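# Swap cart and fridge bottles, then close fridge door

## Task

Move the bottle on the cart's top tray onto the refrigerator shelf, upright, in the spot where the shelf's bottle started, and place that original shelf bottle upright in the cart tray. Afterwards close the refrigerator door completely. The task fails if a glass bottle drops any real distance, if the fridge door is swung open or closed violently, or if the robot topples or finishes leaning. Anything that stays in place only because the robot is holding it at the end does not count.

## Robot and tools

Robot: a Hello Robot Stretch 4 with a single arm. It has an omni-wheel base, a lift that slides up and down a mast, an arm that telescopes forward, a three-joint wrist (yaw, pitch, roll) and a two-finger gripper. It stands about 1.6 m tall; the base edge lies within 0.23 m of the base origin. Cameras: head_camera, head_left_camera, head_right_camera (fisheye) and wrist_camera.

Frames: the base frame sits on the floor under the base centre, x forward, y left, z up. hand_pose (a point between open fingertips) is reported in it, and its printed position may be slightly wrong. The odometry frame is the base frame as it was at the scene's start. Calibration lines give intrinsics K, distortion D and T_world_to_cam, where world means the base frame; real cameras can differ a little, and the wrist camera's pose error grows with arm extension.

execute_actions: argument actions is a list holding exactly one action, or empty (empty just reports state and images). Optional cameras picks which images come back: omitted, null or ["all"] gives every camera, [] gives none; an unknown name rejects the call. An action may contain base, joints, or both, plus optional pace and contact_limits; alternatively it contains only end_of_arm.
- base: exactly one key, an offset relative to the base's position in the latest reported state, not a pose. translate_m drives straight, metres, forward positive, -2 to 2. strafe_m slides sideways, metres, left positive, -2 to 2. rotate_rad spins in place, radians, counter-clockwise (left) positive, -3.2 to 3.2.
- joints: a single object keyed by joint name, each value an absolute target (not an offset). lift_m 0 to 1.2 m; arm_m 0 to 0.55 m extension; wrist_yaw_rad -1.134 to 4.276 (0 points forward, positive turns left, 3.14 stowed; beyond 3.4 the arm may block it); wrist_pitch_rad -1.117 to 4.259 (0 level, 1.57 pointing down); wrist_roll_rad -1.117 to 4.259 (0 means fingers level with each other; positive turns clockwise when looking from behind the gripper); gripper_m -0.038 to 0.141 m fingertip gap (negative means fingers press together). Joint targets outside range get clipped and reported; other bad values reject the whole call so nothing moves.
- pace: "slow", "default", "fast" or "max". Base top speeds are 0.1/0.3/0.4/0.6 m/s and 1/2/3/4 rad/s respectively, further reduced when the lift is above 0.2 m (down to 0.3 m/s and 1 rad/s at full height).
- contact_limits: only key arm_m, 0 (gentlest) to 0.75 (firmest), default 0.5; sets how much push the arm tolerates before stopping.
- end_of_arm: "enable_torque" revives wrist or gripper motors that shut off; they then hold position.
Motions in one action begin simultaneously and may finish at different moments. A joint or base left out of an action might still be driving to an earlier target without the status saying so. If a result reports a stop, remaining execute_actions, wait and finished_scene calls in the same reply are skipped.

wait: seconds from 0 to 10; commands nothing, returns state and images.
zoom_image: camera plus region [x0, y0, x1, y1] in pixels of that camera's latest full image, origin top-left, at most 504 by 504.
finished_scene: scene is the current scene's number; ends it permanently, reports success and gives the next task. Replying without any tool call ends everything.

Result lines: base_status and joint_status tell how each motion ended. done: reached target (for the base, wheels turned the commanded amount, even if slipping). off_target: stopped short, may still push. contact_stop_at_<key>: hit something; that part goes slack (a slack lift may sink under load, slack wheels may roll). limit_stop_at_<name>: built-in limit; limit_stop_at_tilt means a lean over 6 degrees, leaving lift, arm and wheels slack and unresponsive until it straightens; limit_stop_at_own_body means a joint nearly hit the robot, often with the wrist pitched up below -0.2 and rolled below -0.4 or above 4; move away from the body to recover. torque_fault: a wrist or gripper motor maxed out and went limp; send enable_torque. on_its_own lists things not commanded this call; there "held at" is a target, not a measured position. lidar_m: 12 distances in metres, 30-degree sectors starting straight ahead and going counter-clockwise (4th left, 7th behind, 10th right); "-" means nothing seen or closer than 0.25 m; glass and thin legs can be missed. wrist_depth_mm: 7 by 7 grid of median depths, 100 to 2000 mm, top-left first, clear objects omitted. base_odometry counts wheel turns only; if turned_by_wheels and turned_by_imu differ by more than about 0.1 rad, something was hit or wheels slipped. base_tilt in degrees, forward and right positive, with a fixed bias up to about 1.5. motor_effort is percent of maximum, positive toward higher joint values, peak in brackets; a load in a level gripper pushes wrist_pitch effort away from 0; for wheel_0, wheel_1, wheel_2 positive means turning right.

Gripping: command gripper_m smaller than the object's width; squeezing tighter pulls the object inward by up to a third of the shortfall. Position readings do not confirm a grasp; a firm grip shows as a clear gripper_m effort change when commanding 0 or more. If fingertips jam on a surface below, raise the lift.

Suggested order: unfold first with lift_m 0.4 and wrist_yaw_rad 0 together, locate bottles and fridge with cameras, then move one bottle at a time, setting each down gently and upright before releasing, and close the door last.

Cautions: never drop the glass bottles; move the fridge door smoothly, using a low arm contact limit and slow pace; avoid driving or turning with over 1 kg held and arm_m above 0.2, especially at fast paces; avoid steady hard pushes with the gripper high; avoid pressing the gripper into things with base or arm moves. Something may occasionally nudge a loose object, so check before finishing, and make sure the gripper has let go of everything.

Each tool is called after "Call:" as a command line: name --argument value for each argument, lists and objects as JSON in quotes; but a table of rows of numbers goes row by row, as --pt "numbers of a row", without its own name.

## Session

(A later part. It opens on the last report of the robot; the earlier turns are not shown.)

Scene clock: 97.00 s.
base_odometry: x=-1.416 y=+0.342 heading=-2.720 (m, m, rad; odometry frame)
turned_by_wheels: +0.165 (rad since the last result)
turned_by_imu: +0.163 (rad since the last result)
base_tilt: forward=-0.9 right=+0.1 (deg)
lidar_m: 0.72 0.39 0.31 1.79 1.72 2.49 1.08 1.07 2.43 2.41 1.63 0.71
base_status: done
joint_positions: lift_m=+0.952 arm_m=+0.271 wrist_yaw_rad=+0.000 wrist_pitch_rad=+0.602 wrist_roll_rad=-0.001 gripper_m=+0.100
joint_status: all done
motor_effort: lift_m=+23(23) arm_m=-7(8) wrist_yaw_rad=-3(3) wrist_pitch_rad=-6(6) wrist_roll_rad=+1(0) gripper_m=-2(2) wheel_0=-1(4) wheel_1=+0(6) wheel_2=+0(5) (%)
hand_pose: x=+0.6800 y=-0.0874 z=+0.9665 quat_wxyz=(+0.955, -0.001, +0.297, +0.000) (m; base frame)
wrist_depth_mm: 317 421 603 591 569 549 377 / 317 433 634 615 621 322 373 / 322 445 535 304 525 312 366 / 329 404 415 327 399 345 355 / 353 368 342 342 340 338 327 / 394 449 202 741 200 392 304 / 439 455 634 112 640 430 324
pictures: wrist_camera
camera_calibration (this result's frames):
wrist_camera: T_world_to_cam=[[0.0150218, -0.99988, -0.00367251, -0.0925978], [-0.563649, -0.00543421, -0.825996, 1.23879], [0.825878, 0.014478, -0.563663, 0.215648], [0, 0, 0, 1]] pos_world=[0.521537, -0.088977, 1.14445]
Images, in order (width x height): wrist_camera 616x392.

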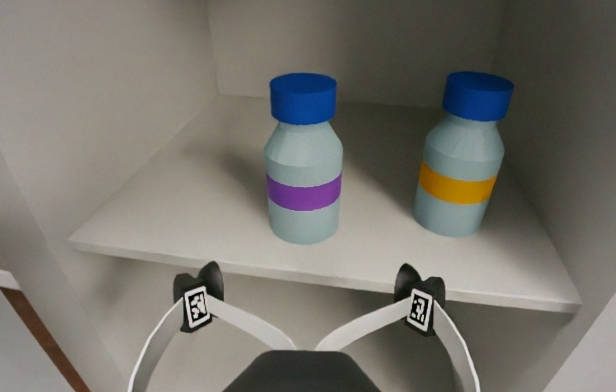

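Call:
execute_actions --actions '[{"base":{"strafe_m":0.006},"joints":{"arm_m":0.398}}]' --cameras '["wrist_camera"]'

Call:
execute_actions --actions '[{"joints":{"gripper_m":0.0}}]' --cameras '["wrist_camera"]'

Scene clock: 104.97 s.
base_odometry: x=-1.413 y=+0.336 heading=-2.720 (m, m, rad; odometry frame)
turned_by_wheels: +0.000 (rad since the last result)
turned_by_imu: +0.002 (rad since the last result)
base_tilt: forward=-0.9 right=+0.2 (deg)
lidar_m: 0.69 0.37 0.29 1.80 1.70 2.50 1.08 1.08 2.45 2.42 1.62 0.72
base_status: done
joint_positions: lift_m=+0.952 arm_m=+0.397 wrist_yaw_rad=+0.000 wrist_pitch_rad=+0.602 wrist_roll_rad=-0.001 gripper_m=+0.100
joint_status: all done
motor_effort: lift_m=+23(23) arm_m=+8(9) wrist_yaw_rad=-3(2) wrist_pitch_rad=-6(7) wrist_roll_rad=+1(1) gripper_m=-2(0) wheel_0=+1(8) wheel_1=+0(6) wheel_2=-1(0) (%)
hand_pose: x=+0.8054 y=-0.0874 z=+0.9665 quat_wxyz=(+0.955, -0.001, +0.296, +0.000) (m; base frame)
wrist_depth_mm: 293 387 496 484 462 452 415 / 289 397 539 521 504 480 418 / 296 404 530 210 525 500 212 / 301 394 415 180 418 397 195 / 307 338 340 199 342 233 206 / 281 287 202 213 201 241 234 / 253 248 252 112 250 248 249
pictures: wrist_camera
camera_calibration (this result's frames):
wrist_camera: T_world_to_cam=[[0.0150735, -0.99988, -0.00366902, -0.094513], [-0.563469, -0.00546308, -0.826119, 1.30944], [0.826, 0.0145199, -0.563484, 0.111914], [0, 0, 0, 1]] pos_world=[0.646814, -0.088973, 1.14447]
Images, in order (width x height): wrist_camera 616x392.

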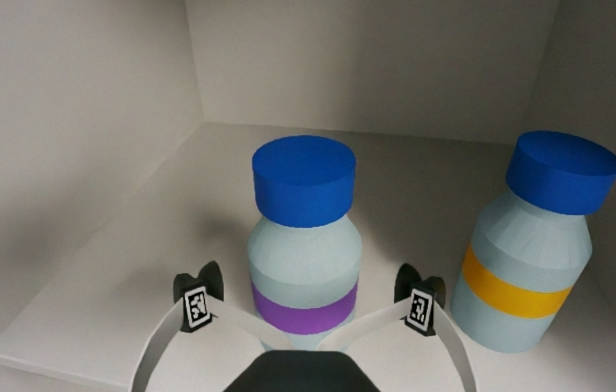

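Scene clock: 106.77 s.
base_odometry: x=-1.413 y=+0.336 heading=-2.720 (m, m, rad; odometry frame)
turned_by_wheels: +0.000 (rad since the last result)
turned_by_imu: +0.001 (rad since the last result)
base_tilt: forward=-0.9 right=+0.2 (deg)
lidar_m: 0.72 0.38 0.30 1.77 1.71 2.48 1.09 1.06 2.45 2.41 1.64 0.73
base_status: not commanded
joint_positions: lift_m=+0.952 arm_m=+0.397 wrist_yaw_rad=+0.000 wrist_pitch_rad=+0.606 wrist_roll_rad=-0.001 gripper_m=+0.001
joint_status: all done
motor_effort: lift_m=+23(23) arm_m=+8(8) wrist_yaw_rad=-3(7) wrist_pitch_rad=-20(19) wrist_roll_rad=+1(0) gripper_m=-29(32) wheel_0=+1(1) wheel_1=+1(1) wheel_2=-1(1) (%)
hand_pose: x=+0.8046 y=-0.0874 z=+0.9655 quat_wxyz=(+0.954, -0.001, +0.299, +0.000) (m; base frame)
wrist_depth_mm: 290 387 500 480 462 449 421 / 290 397 544 525 500 484 418 / 297 407 521 190 512 504 204 / 301 392 407 167 402 389 196 / 306 334 334 185 336 233 206 / 282 283 195 195 200 239 237 / 250 238 246 112 240 202 248
pictures: wrist_camera
camera_calibration (this result's frames):
wrist_camera: T_world_to_cam=[[0.0151536, -0.999878, -0.00373617, -0.0944826], [-0.567202, -0.00551889, -0.82356, 1.30867], [0.823439, 0.0145991, -0.567217, 0.117583], [0, 0, 0, 1]] pos_world=[0.646891, -0.0889653, 1.14411]
Images, in order (width x height): wrist_camera 616x392.

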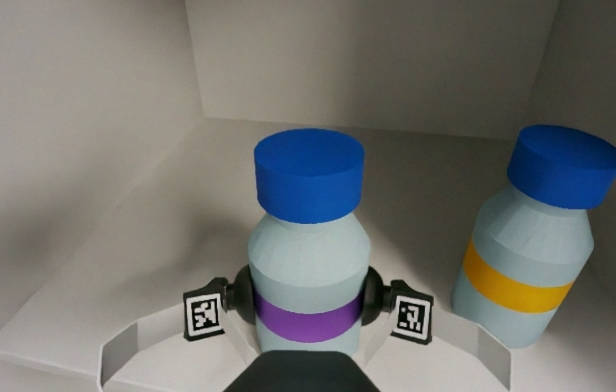

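Call:
execute_actions --actions '[{"joints":{"arm_m":0.01,"lift_m":0.965}}]' --cameras '[]'

Call:
execute_actions --actions '[{"base":{"rotate_rad":-2.76},"joints":{"lift_m":0.94}}]' --cameras '["head_camera"]'

Call:
execute_actions --actions '[{"base":{"translate_m":0.45},"joints":{"arm_m":0.42}}]' --cameras '["head_camera","wrist_camera"]'

Scene clock: 113.87 s.
base_odometry: x=-1.413 y=+0.336 heading=-2.720 (m, m, rad; odometry frame)
turned_by_wheels: +0.000 (rad since the last result)
turned_by_imu: +0.002 (rad since the last result)
base_tilt: forward=-0.9 right=+0.1 (deg)
lidar_m: 0.43 0.38 0.31 1.78 1.71 2.47 1.09 1.06 2.44 2.41 1.63 0.72
base_status: not commanded
joint_positions: lift_m=+0.965 arm_m=+0.011 wrist_yaw_rad=+0.000 wrist_pitch_rad=+0.607 wrist_roll_rad=-0.001 gripper_m=+0.001
joint_status: all done
motor_effort: lift_m=+24(25) arm_m=-8(8) wrist_yaw_rad=-2(4) wrist_pitch_rad=-19(20) wrist_roll_rad=+1(1) gripper_m=-30(30) wheel_0=+1(1) wheel_1=+1(1) wheel_2=+0(1) (%)
hand_pose: x=+0.4193 y=-0.0875 z=+0.9783 quat_wxyz=(+0.954, -0.001, +0.299, +0.000) (m; base frame)
wrist_depth_mm: 399 480 732 842 788 530 392 / 399 521 707 759 661 517 424 / 413 554 621 191 569 496 976 / 415 580 768 167 1008 535 1098 / 421 585 778 185 842 597 1229 / 430 535 196 195 200 668 1281 / 439 517 931 112 878 445 1205
pictures: none
No camera images: the call's "cameras" was empty. Leave "cameras" out to get every camera's image.

Scene clock: 116.77 s.
base_odometry: x=-1.413 y=+0.336 heading=+0.803 (m, m, rad; odometry frame)
turned_by_wheels: -2.760 (rad since the last result)
turned_by_imu: -2.714 (rad since the last result)
base_tilt: forward=-0.9 right=+0.2 (deg)
lidar_m: 0.44 2.48 2.41 1.83 0.76 0.72 0.43 0.29 0.31 1.70 2.24 1.13
base_status: done
joint_positions: lift_m=+0.940 arm_m=+0.011 wrist_yaw_rad=+0.000 wrist_pitch_rad=+0.606 wrist_roll_rad=-0.001 gripper_m=+0.001
joint_status: all done
motor_effort: lift_m=+16(23) arm_m=-8(7) wrist_yaw_rad=-2(4) wrist_pitch_rad=-19(19) wrist_roll_rad=+0(1) gripper_m=-29(31) wheel_0=+0(4) wheel_1=+1(10) wheel_2=-1(7) (%)
hand_pose: x=+0.4193 y=-0.0875 z=+0.9540 quat_wxyz=(+0.954, -0.001, +0.299, +0.000) (m; base frame)
wrist_depth_mm: - - - 1336 - 1863 1708 / - - - 854 854 1921 1808 / - - - 191 1430 - 1921 / 1921 1921 1863 167 1138 1983 1921 / 1576 1576 1618 185 1537 1576 1618 / 1336 1366 195 195 200 1366 1336 / 1182 1160 1182 112 1160 654 1160
pictures: head_camera
Images, in order (width x height): head_camera 420x560.

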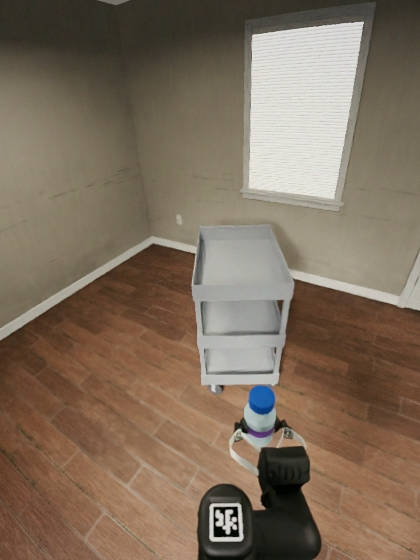

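Scene clock: 119.73 s.
base_odometry: x=-1.101 y=+0.660 heading=+0.803 (m, m, rad; odometry frame)
turned_by_wheels: +0.000 (rad since the last result)
turned_by_imu: +0.000 (rad since the last result)
base_tilt: forward=-0.9 right=+0.2 (deg)
lidar_m: 0.62 2.26 2.19 2.27 1.73 1.12 0.75 0.69 1.78 1.83 2.13 0.65
base_status: done
joint_positions: lift_m=+0.940 arm_m=+0.419 wrist_yaw_rad=+0.000 wrist_pitch_rad=+0.606 wrist_roll_rad=-0.001 gripper_m=+0.001
joint_status: all done
motor_effort: lift_m=+16(16) arm_m=+8(8) wrist_yaw_rad=-3(1) wrist_pitch_rad=-18(20) wrist_roll_rad=+2(1) gripper_m=-30(29) wheel_0=+1(7) wheel_1=+0(3) wheel_2=+2(9) (%)
hand_pose: x=+0.8267 y=-0.0874 z=+0.9540 quat_wxyz=(+0.954, -0.001, +0.298, +0.000) (m; base frame)
wrist_depth_mm: 1618 1983 1808 1537 1397 1255 1118 / 1661 - - 1756 1499 1308 1182 / 1756 - 654 191 627 1336 1281 / 1808 1983 554 166 574 554 1366 / 1576 449 473 185 473 469 413 / 1336 362 196 195 200 402 375 / 303 320 349 112 340 251 343
pictures: head_camera, wrist_camera
camera_calibration (this result's frames):
wrist_camera: T_world_to_cam=[[0.0151069, -0.999879, -0.00375737, -0.094808], [-0.567075, -0.00547266, -0.823648, 1.31175], [0.823528, 0.0145735, -0.567089, 0.0927475], [0, 0, 0, 1]] pos_world=[0.668914, -0.0889694, 1.13266]
Images, in order (width x height): head_camera 420x560, wrist_camera 616x392.

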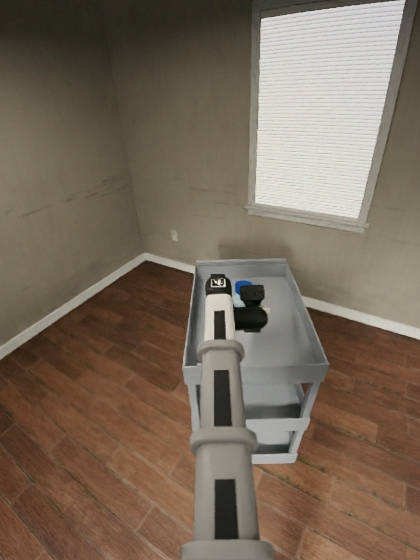

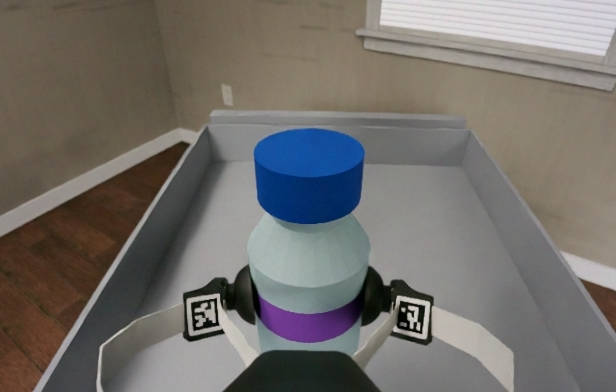

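Call:
execute_actions --actions '[{"joints":{"lift_m":0.841}}]' --cameras '[]'

Call:
execute_actions --actions '[{"joints":{"gripper_m":0.11}}]' --cameras '["wrist_camera"]'

Call:
execute_actions --actions '[{"joints":{"lift_m":0.93,"arm_m":0.33}}]' --cameras '[]'

Call:
execute_actions --actions '[{"joints":{"arm_m":0.005,"wrist_pitch_rad":0.3},"pace":"fast"}]' --cameras '["head_camera"]'

Call:
execute_actions --actions '[{"base":{"rotate_rad":2.62},"joints":{"lift_m":0.2,"wrist_pitch_rad":0,"wrist_yaw_rad":3.18,"gripper_m":0.05},"pace":"fast"}]' --cameras '["head_left_camera"]'

Call:
execute_actions --actions '[{"base":{"strafe_m":0.92},"pace":"fast"}]' --cameras '["head_camera","head_left_camera"]'

Scene clock: 131.63 s.
base_odometry: x=-1.101 y=+0.660 heading=+0.803 (m, m, rad; odometry frame)
turned_by_wheels: +0.000 (rad since the last result)
turned_by_imu: +0.002 (rad since the last result)
base_tilt: forward=-0.9 right=+0.1 (deg)
lidar_m: 0.62 2.29 2.19 2.26 1.74 1.11 0.74 0.70 1.80 1.85 2.13 0.65
base_status: not commanded
joint_positions: lift_m=+0.841 arm_m=+0.419 wrist_yaw_rad=+0.000 wrist_pitch_rad=+0.607 wrist_roll_rad=-0.001 gripper_m=+0.001
joint_status: all done
motor_effort: lift_m=+16(16) arm_m=+8(8) wrist_yaw_rad=-3(3) wrist_pitch_rad=-19(19) wrist_roll_rad=+0(1) gripper_m=-29(29) wheel_0=+1(1) wheel_1=+0(0) wheel_2=+2(2) (%)
hand_pose: x=+0.8266 y=-0.0874 z=+0.8550 quat_wxyz=(+0.954, -0.001, +0.299, +0.000) (m; base frame)
wrist_depth_mm: 1661 1983 1808 1618 1397 1229 1118 / 1661 - 591 591 580 574 1205 / 1756 439 517 190 517 488 418 / 1661 373 404 167 404 402 370 / 272 332 332 185 334 332 330 / 262 282 196 196 200 281 278 / 245 237 245 112 240 202 245
pictures: none
No camera images: the call's "cameras" was empty. Leave "cameras" out to get every camera's image.

Scene clock: 133.57 s.
base_odometry: x=-1.101 y=+0.660 heading=+0.803 (m, m, rad; odometry frame)
turned_by_wheels: +0.000 (rad since the last result)
turned_by_imu: +0.001 (rad since the last result)
base_tilt: forward=-0.9 right=+0.2 (deg)
lidar_m: 0.62 2.27 2.18 2.29 1.76 1.10 0.72 0.68 1.79 1.83 2.12 0.66
base_status: not commanded
joint_positions: lift_m=+0.841 arm_m=+0.419 wrist_yaw_rad=+0.000 wrist_pitch_rad=+0.602 wrist_roll_rad=-0.001 gripper_m=+0.110
joint_status: all done
motor_effort: lift_m=+16(16) arm_m=+7(8) wrist_yaw_rad=-2(1) wrist_pitch_rad=-7(20) wrist_roll_rad=+1(1) gripper_m=-2(30) wheel_0=+0(1) wheel_1=+0(0) wheel_2=+1(2) (%)
hand_pose: x=+0.8273 y=-0.0875 z=+0.8560 quat_wxyz=(+0.955, -0.001, +0.297, +0.000) (m; base frame)
wrist_depth_mm: 1618 1921 1808 1576 1397 1205 1098 / 1661 - 591 585 580 585 1182 / 1756 473 521 208 525 500 418 / 1708 379 413 178 410 410 370 / 271 336 338 198 338 338 338 / 264 286 203 211 203 286 286 / 246 247 252 112 248 247 252
pictures: wrist_camera
camera_calibration (this result's frames):
wrist_camera: T_world_to_cam=[[0.0146543, -0.999886, -0.00369919, -0.0949725], [-0.563831, -0.00520806, -0.825873, 1.23059], [0.82576, 0.0141883, -0.563843, 0.0319813], [0, 0, 0, 1]] pos_world=[0.668826, -0.0890064, 1.03399]
Images, in order (width x height): wrist_camera 616x392.

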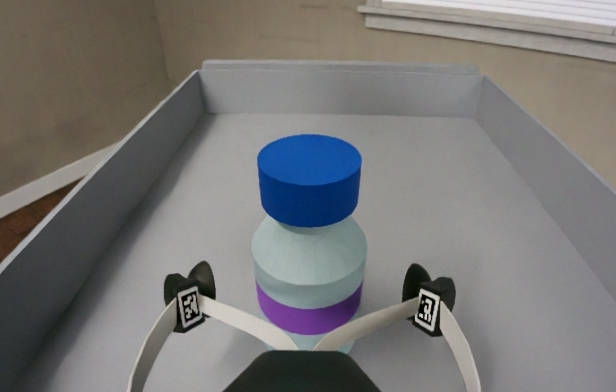

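Scene clock: 134.93 s.
base_odometry: x=-1.101 y=+0.660 heading=+0.803 (m, m, rad; odometry frame)
turned_by_wheels: +0.000 (rad since the last result)
turned_by_imu: +0.001 (rad since the last result)
base_tilt: forward=-0.9 right=+0.1 (deg)
lidar_m: 0.62 2.25 2.18 2.29 1.74 1.11 0.72 0.67 1.78 1.83 2.15 0.65
base_status: not commanded
joint_positions: lift_m=+0.930 arm_m=+0.331 wrist_yaw_rad=+0.000 wrist_pitch_rad=+0.602 wrist_roll_rad=-0.001 gripper_m=+0.110
joint_status: all done
motor_effort: lift_m=+22(25) arm_m=-8(9) wrist_yaw_rad=-2(2) wrist_pitch_rad=-7(7) wrist_roll_rad=+0(0) gripper_m=+0(0) wheel_0=+1(1) wheel_1=+0(0) wheel_2=+1(1) (%)
hand_pose: x=+0.7400 y=-0.0875 z=+0.9445 quat_wxyz=(+0.955, -0.001, +0.296, +0.000) (m; base frame)
wrist_depth_mm: 1708 - 1921 1708 1499 1281 1160 / 1756 - - 1661 1537 1430 1229 / 1808 - 691 715 699 1366 1308 / 1808 1921 569 525 564 539 1430 / 1576 452 469 322 462 462 407 / 1308 366 203 353 202 392 364 / 297 332 347 112 342 340 336
pictures: none
No camera images: the call's "cameras" was empty. Leave "cameras" out to get every camera's image.

Scene clock: 136.70 s.
base_odometry: x=-1.101 y=+0.660 heading=+0.803 (m, m, rad; odometry frame)
turned_by_wheels: +0.000 (rad since the last result)
turned_by_imu: +0.001 (rad since the last result)
base_tilt: forward=-0.8 right=+0.2 (deg)
lidar_m: 0.60 2.27 2.18 2.28 1.74 1.10 0.75 0.71 1.79 1.83 2.16 0.64
base_status: not commanded
joint_positions: lift_m=+0.930 arm_m=+0.006 wrist_yaw_rad=+0.000 wrist_pitch_rad=+0.302 wrist_roll_rad=-0.001 gripper_m=+0.110
joint_status: all done
motor_effort: lift_m=+23(23) arm_m=-8(9) wrist_yaw_rad=-2(2) wrist_pitch_rad=-7(10) wrist_roll_rad=+1(1) gripper_m=-1(1) wheel_0=+1(1) wheel_1=+0(0) wheel_2=+1(2) (%)
hand_pose: x=+0.4527 y=-0.0875 z=+1.0220 quat_wxyz=(+0.989, -0.001, +0.151, +0.000) (m; base frame)
wrist_depth_mm: 1808 - - 1921 1808 1576 1366 / 1808 - - - 1756 1618 1430 / 1863 - - - 1863 1618 1464 / 1921 - - 1042 1042 1661 1537 / 1983 - 741 691 788 1708 1576 / 1863 1808 203 585 215 530 1661 / 1537 1499 484 112 469 466 1576
pictures: head_camera
Images, in order (width x height): head_camera 420x560.

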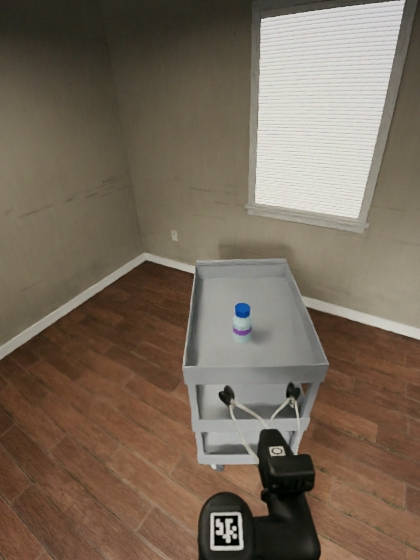

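Scene clock: 139.60 s.
base_odometry: x=-1.101 y=+0.660 heading=-2.860 (m, m, rad; odometry frame)
turned_by_wheels: +2.620 (rad since the last result)
turned_by_imu: +2.579 (rad since the last result)
base_tilt: forward=-0.9 right=+0.1 (deg)
lidar_m: 1.10 0.76 0.69 1.78 1.84 2.15 0.65 0.62 2.27 2.16 2.28 1.74
base_status: done
joint_positions: lift_m=+0.200 arm_m=+0.006 wrist_yaw_rad=+3.180 wrist_pitch_rad=+0.002 wrist_roll_rad=-0.001 gripper_m=+0.050
joint_status: all done
motor_effort: lift_m=+15(20) arm_m=-7(7) wrist_yaw_rad=-2(4) wrist_pitch_rad=-7(13) wrist_roll_rad=+1(1) gripper_m=-3(4) wheel_0=-1(6) wheel_1=+0(7) wheel_2=+1(8) (%)
hand_pose: x=-0.1144 y=+0.0763 z=+0.3779 quat_wxyz=(-0.019, -0.001, -0.001, +1.000) (m; base frame)
wrist_depth_mm: - 145 197 - - - - / - 108 143 - - - - / - 110 143 - - - - / - 126 150 - - - - / 204 1229 - - - - - / 211 723 200 1397 200 1430 1397 / 214 699 917 112 946 931 960
pictures: head_left_camera
Images, in order (width x height): head_left_camera 420x672.

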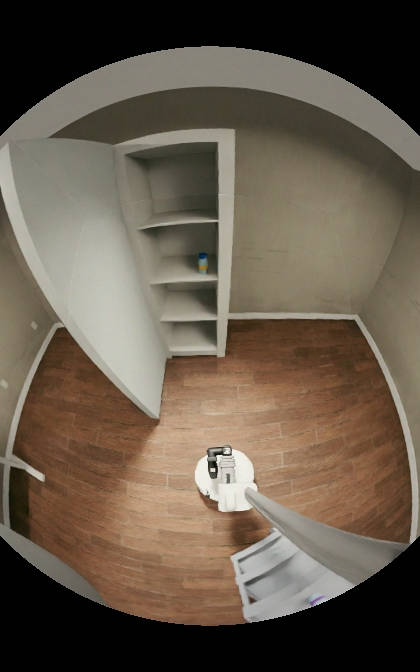

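Scene clock: 143.13 s.
base_odometry: x=-0.845 y=-0.224 heading=-2.860 (m, m, rad; odometry frame)
turned_by_wheels: +0.000 (rad since the last result)
turned_by_imu: +0.002 (rad since the last result)
base_tilt: forward=-0.9 right=+0.1 (deg)
lidar_m: 1.35 1.75 1.70 1.17 0.91 1.22 2.06 1.77 1.16 3.10 2.38 0.54
base_status: done
joint_positions: lift_m=+0.200 arm_m=+0.006 wrist_yaw_rad=+3.180 wrist_pitch_rad=+0.002 wrist_roll_rad=-0.001 gripper_m=+0.050
joint_status: not commanded
motor_effort: lift_m=+15(15) arm_m=-7(7) wrist_yaw_rad=-2(2) wrist_pitch_rad=-7(7) wrist_roll_rad=+1(1) gripper_m=-4(3) wheel_0=+1(13) wheel_1=+0(12) wheel_2=+1(3) (%)
hand_pose: x=-0.1144 y=+0.0763 z=+0.3779 quat_wxyz=(-0.019, -0.001, -0.001, +1.000) (m; base frame)
wrist_depth_mm: - 144 197 - - - - / - 108 143 - - - 1464 / - 110 143 - - - - / - 126 150 - - - - / 204 - - - - - - / 211 1397 200 1430 200 1430 1430 / 215 917 946 112 931 931 946
pictures: head_camera, head_left_camera
Images, in order (width x height): head_camera 420x560, head_left_camera 420x672.

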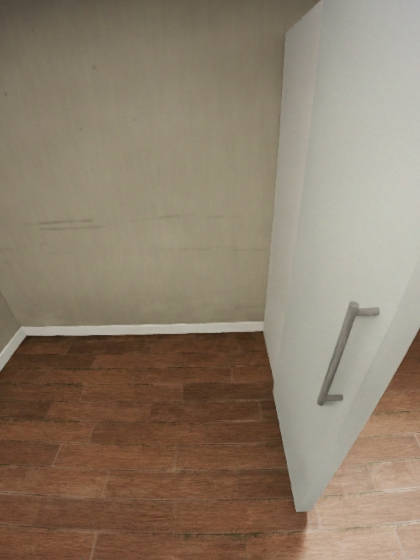

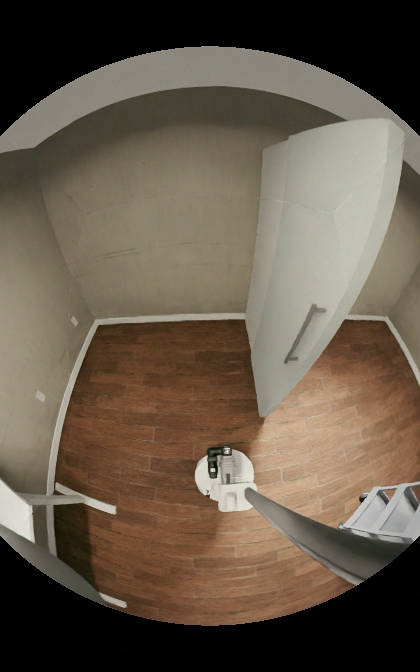

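Call:
execute_actions --actions '[{"base":{"translate_m":0.6},"pace":"fast"}]' --cameras '[]'

Call:
execute_actions --actions '[{"base":{"strafe_m":-0.7},"pace":"slow"}]' --cameras '["head_right_camera"]'

Scene clock: 186.73 s.
base_odometry: x=-1.422 y=-0.391 heading=-2.860 (m, m, rad; odometry frame)
turned_by_wheels: +0.000 (rad since the last result)
turned_by_imu: +0.001 (rad since the last result)
base_tilt: forward=-0.9 right=+0.2 (deg)
lidar_m: 1.06 1.11 1.53 1.64 1.29 1.26 2.67 1.60 0.26 0.28 0.33 0.43
base_status: done
joint_positions: lift_m=+0.200 arm_m=+0.006 wrist_yaw_rad=+3.180 wrist_pitch_rad=+0.002 wrist_roll_rad=-0.001 gripper_m=+0.050
joint_status: not commanded
motor_effort: lift_m=+15(15) arm_m=-7(7) wrist_yaw_rad=-2(2) wrist_pitch_rad=-7(6) wrist_roll_rad=+2(0) gripper_m=-3(3) wheel_0=-1(7) wheel_1=-1(4) wheel_2=+1(10) (%)
hand_pose: x=-0.1144 y=+0.0763 z=+0.3779 quat_wxyz=(-0.019, -0.001, -0.001, +1.000) (m; base frame)
wrist_depth_mm: - 144 198 - - - - / - 108 143 - - - 1537 / - 110 143 - - - - / - 126 150 - - - - / 205 - - - - - - / 210 1397 200 1430 200 1397 1366 / 214 904 931 112 931 931 946
pictures: none
No camera images: the call's "cameras" was empty. Leave "cameras" out to get every camera's image.

Scene clock: 194.87 s.
base_odometry: x=-1.616 y=+0.282 heading=-2.860 (m, m, rad; odometry frame)
turned_by_wheels: +0.000 (rad since the last result)
turned_by_imu: +0.003 (rad since the last result)
base_tilt: forward=-0.9 right=+0.1 (deg)
lidar_m: 0.44 0.47 1.53 2.34 1.81 2.25 1.31 1.26 2.50 2.40 1.55 0.44
base_status: done
joint_positions: lift_m=+0.200 arm_m=+0.006 wrist_yaw_rad=+3.180 wrist_pitch_rad=+0.002 wrist_roll_rad=-0.001 gripper_m=+0.050
joint_status: not commanded
motor_effort: lift_m=+15(15) arm_m=-7(7) wrist_yaw_rad=-2(2) wrist_pitch_rad=-7(7) wrist_roll_rad=+0(1) gripper_m=-3(2) wheel_0=+1(10) wheel_1=+0(7) wheel_2=+1(1) (%)
hand_pose: x=-0.1144 y=+0.0763 z=+0.3779 quat_wxyz=(-0.019, -0.001, -0.001, +1.000) (m; base frame)
wrist_depth_mm: - 145 196 - - - - / - 108 143 - - - - / - 110 143 - - - - / - 126 150 - - - - / 204 1336 1464 - - - - / 210 1281 200 1430 200 1397 1430 / 215 917 931 112 931 946 946
pictures: head_right_camera
Images, in order (width x height): head_right_camera 420x672.

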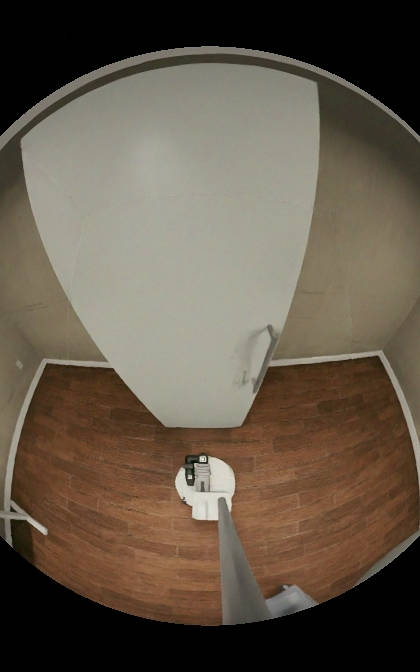

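Looks closed; confirm with a gentle arm push.

Call:
execute_actions --actions '[{"joints":{"lift_m":0.25,"arm_m":0.3},"pace":"slow","contact_limits":{"arm_m":0.25}}]' --cameras '["head_right_camera"]'

Scene clock: 201.30 s.
base_odometry: x=-1.616 y=+0.282 heading=-2.860 (m, m, rad; odometry frame)
turned_by_wheels: +0.000 (rad since the last result)
turned_by_imu: +0.008 (rad since the last result)
base_tilt: forward=-0.9 right=+0.1 (deg)
lidar_m: 0.43 0.47 1.53 2.34 1.78 2.23 1.31 1.25 2.50 2.41 1.54 0.44
base_status: not commanded
joint_positions: lift_m=+0.250 arm_m=+0.262 wrist_yaw_rad=+3.180 wrist_pitch_rad=+0.002 wrist_roll_rad=-0.001 gripper_m=+0.050
joint_status: arm_m contact_stop (moved +0.256 of +0.294); the others done
on_its_own: arm_m is slack since a contact_stop (your +0.300 is given up)
motor_effort: lift_m=+18(24) arm_m=+0(26) wrist_yaw_rad=-2(0) wrist_pitch_rad=-7(7) wrist_roll_rad=+0(0) gripper_m=-2(4) wheel_0=+0(5) wheel_1=+2(9) wheel_2=-2(11) (%)
contact_limits: arm_m 0.25
hand_pose: x=+0.1415 y=+0.0763 z=+0.4272 quat_wxyz=(-0.019, -0.001, -0.001, +1.000) (m; base frame)
wrist_depth_mm: - - - - - - - / - 116 452 - - - - / - 117 159 - - - - / - 161 241 - - - - / - - 484 - - - - / 1499 1499 199 1618 200 1576 1576 / 1042 1025 500 112 1042 1042 1060
pictures: head_right_camera
Images, in order (width x height): head_right_camera 420x672.

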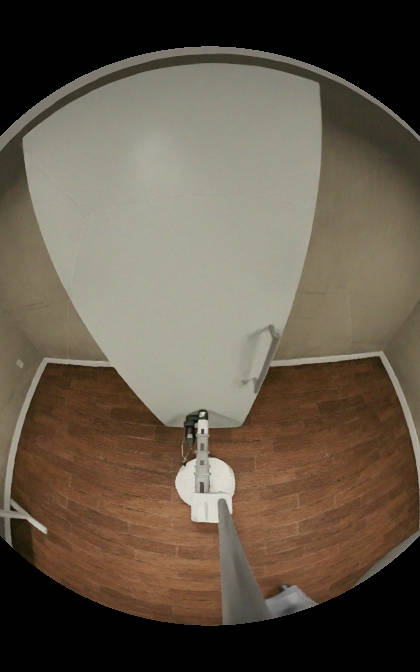

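Call:
execute_actions --actions '[{"joints":{"arm_m":0.2},"pace":"fast"}]' --cameras '[]'

Call:
finished_scene --scene 1

Scene clock: 204.80 s.
base_odometry: x=-1.616 y=+0.282 heading=-2.860 (m, m, rad; odometry frame)
turned_by_wheels: +0.000 (rad since the last result)
turned_by_imu: +0.002 (rad since the last result)
base_tilt: forward=-0.9 right=+0.2 (deg)
lidar_m: 0.44 0.47 1.54 2.34 1.79 2.24 1.32 1.24 2.51 2.41 1.56 0.46
base_status: not commanded
joint_positions: lift_m=+0.250 arm_m=+0.201 wrist_yaw_rad=+3.180 wrist_pitch_rad=+0.002 wrist_roll_rad=-0.001 gripper_m=+0.050
joint_status: all done
motor_effort: lift_m=+18(18) arm_m=-8(10) wrist_yaw_rad=-3(2) wrist_pitch_rad=-7(7) wrist_roll_rad=+1(1) gripper_m=-4(2) wheel_0=+0(0) wheel_1=+1(2) wheel_2=+0(2) (%)
hand_pose: x=+0.0806 y=+0.0762 z=+0.4272 quat_wxyz=(-0.019, -0.001, -0.001, +1.000) (m; base frame)
wrist_depth_mm: - 373 - - - - - / - 116 340 - - - - / - 117 178 - - - - / 124 122 194 - - - - / - - 1808 - - - - / 1464 1255 199 1576 200 1576 1576 / 1042 946 1025 112 1042 1025 1060
pictures: none
No camera images: the call's "cameras" was empty. Leave "cameras" out to get every camera's image.

The scene is finished: the task was done.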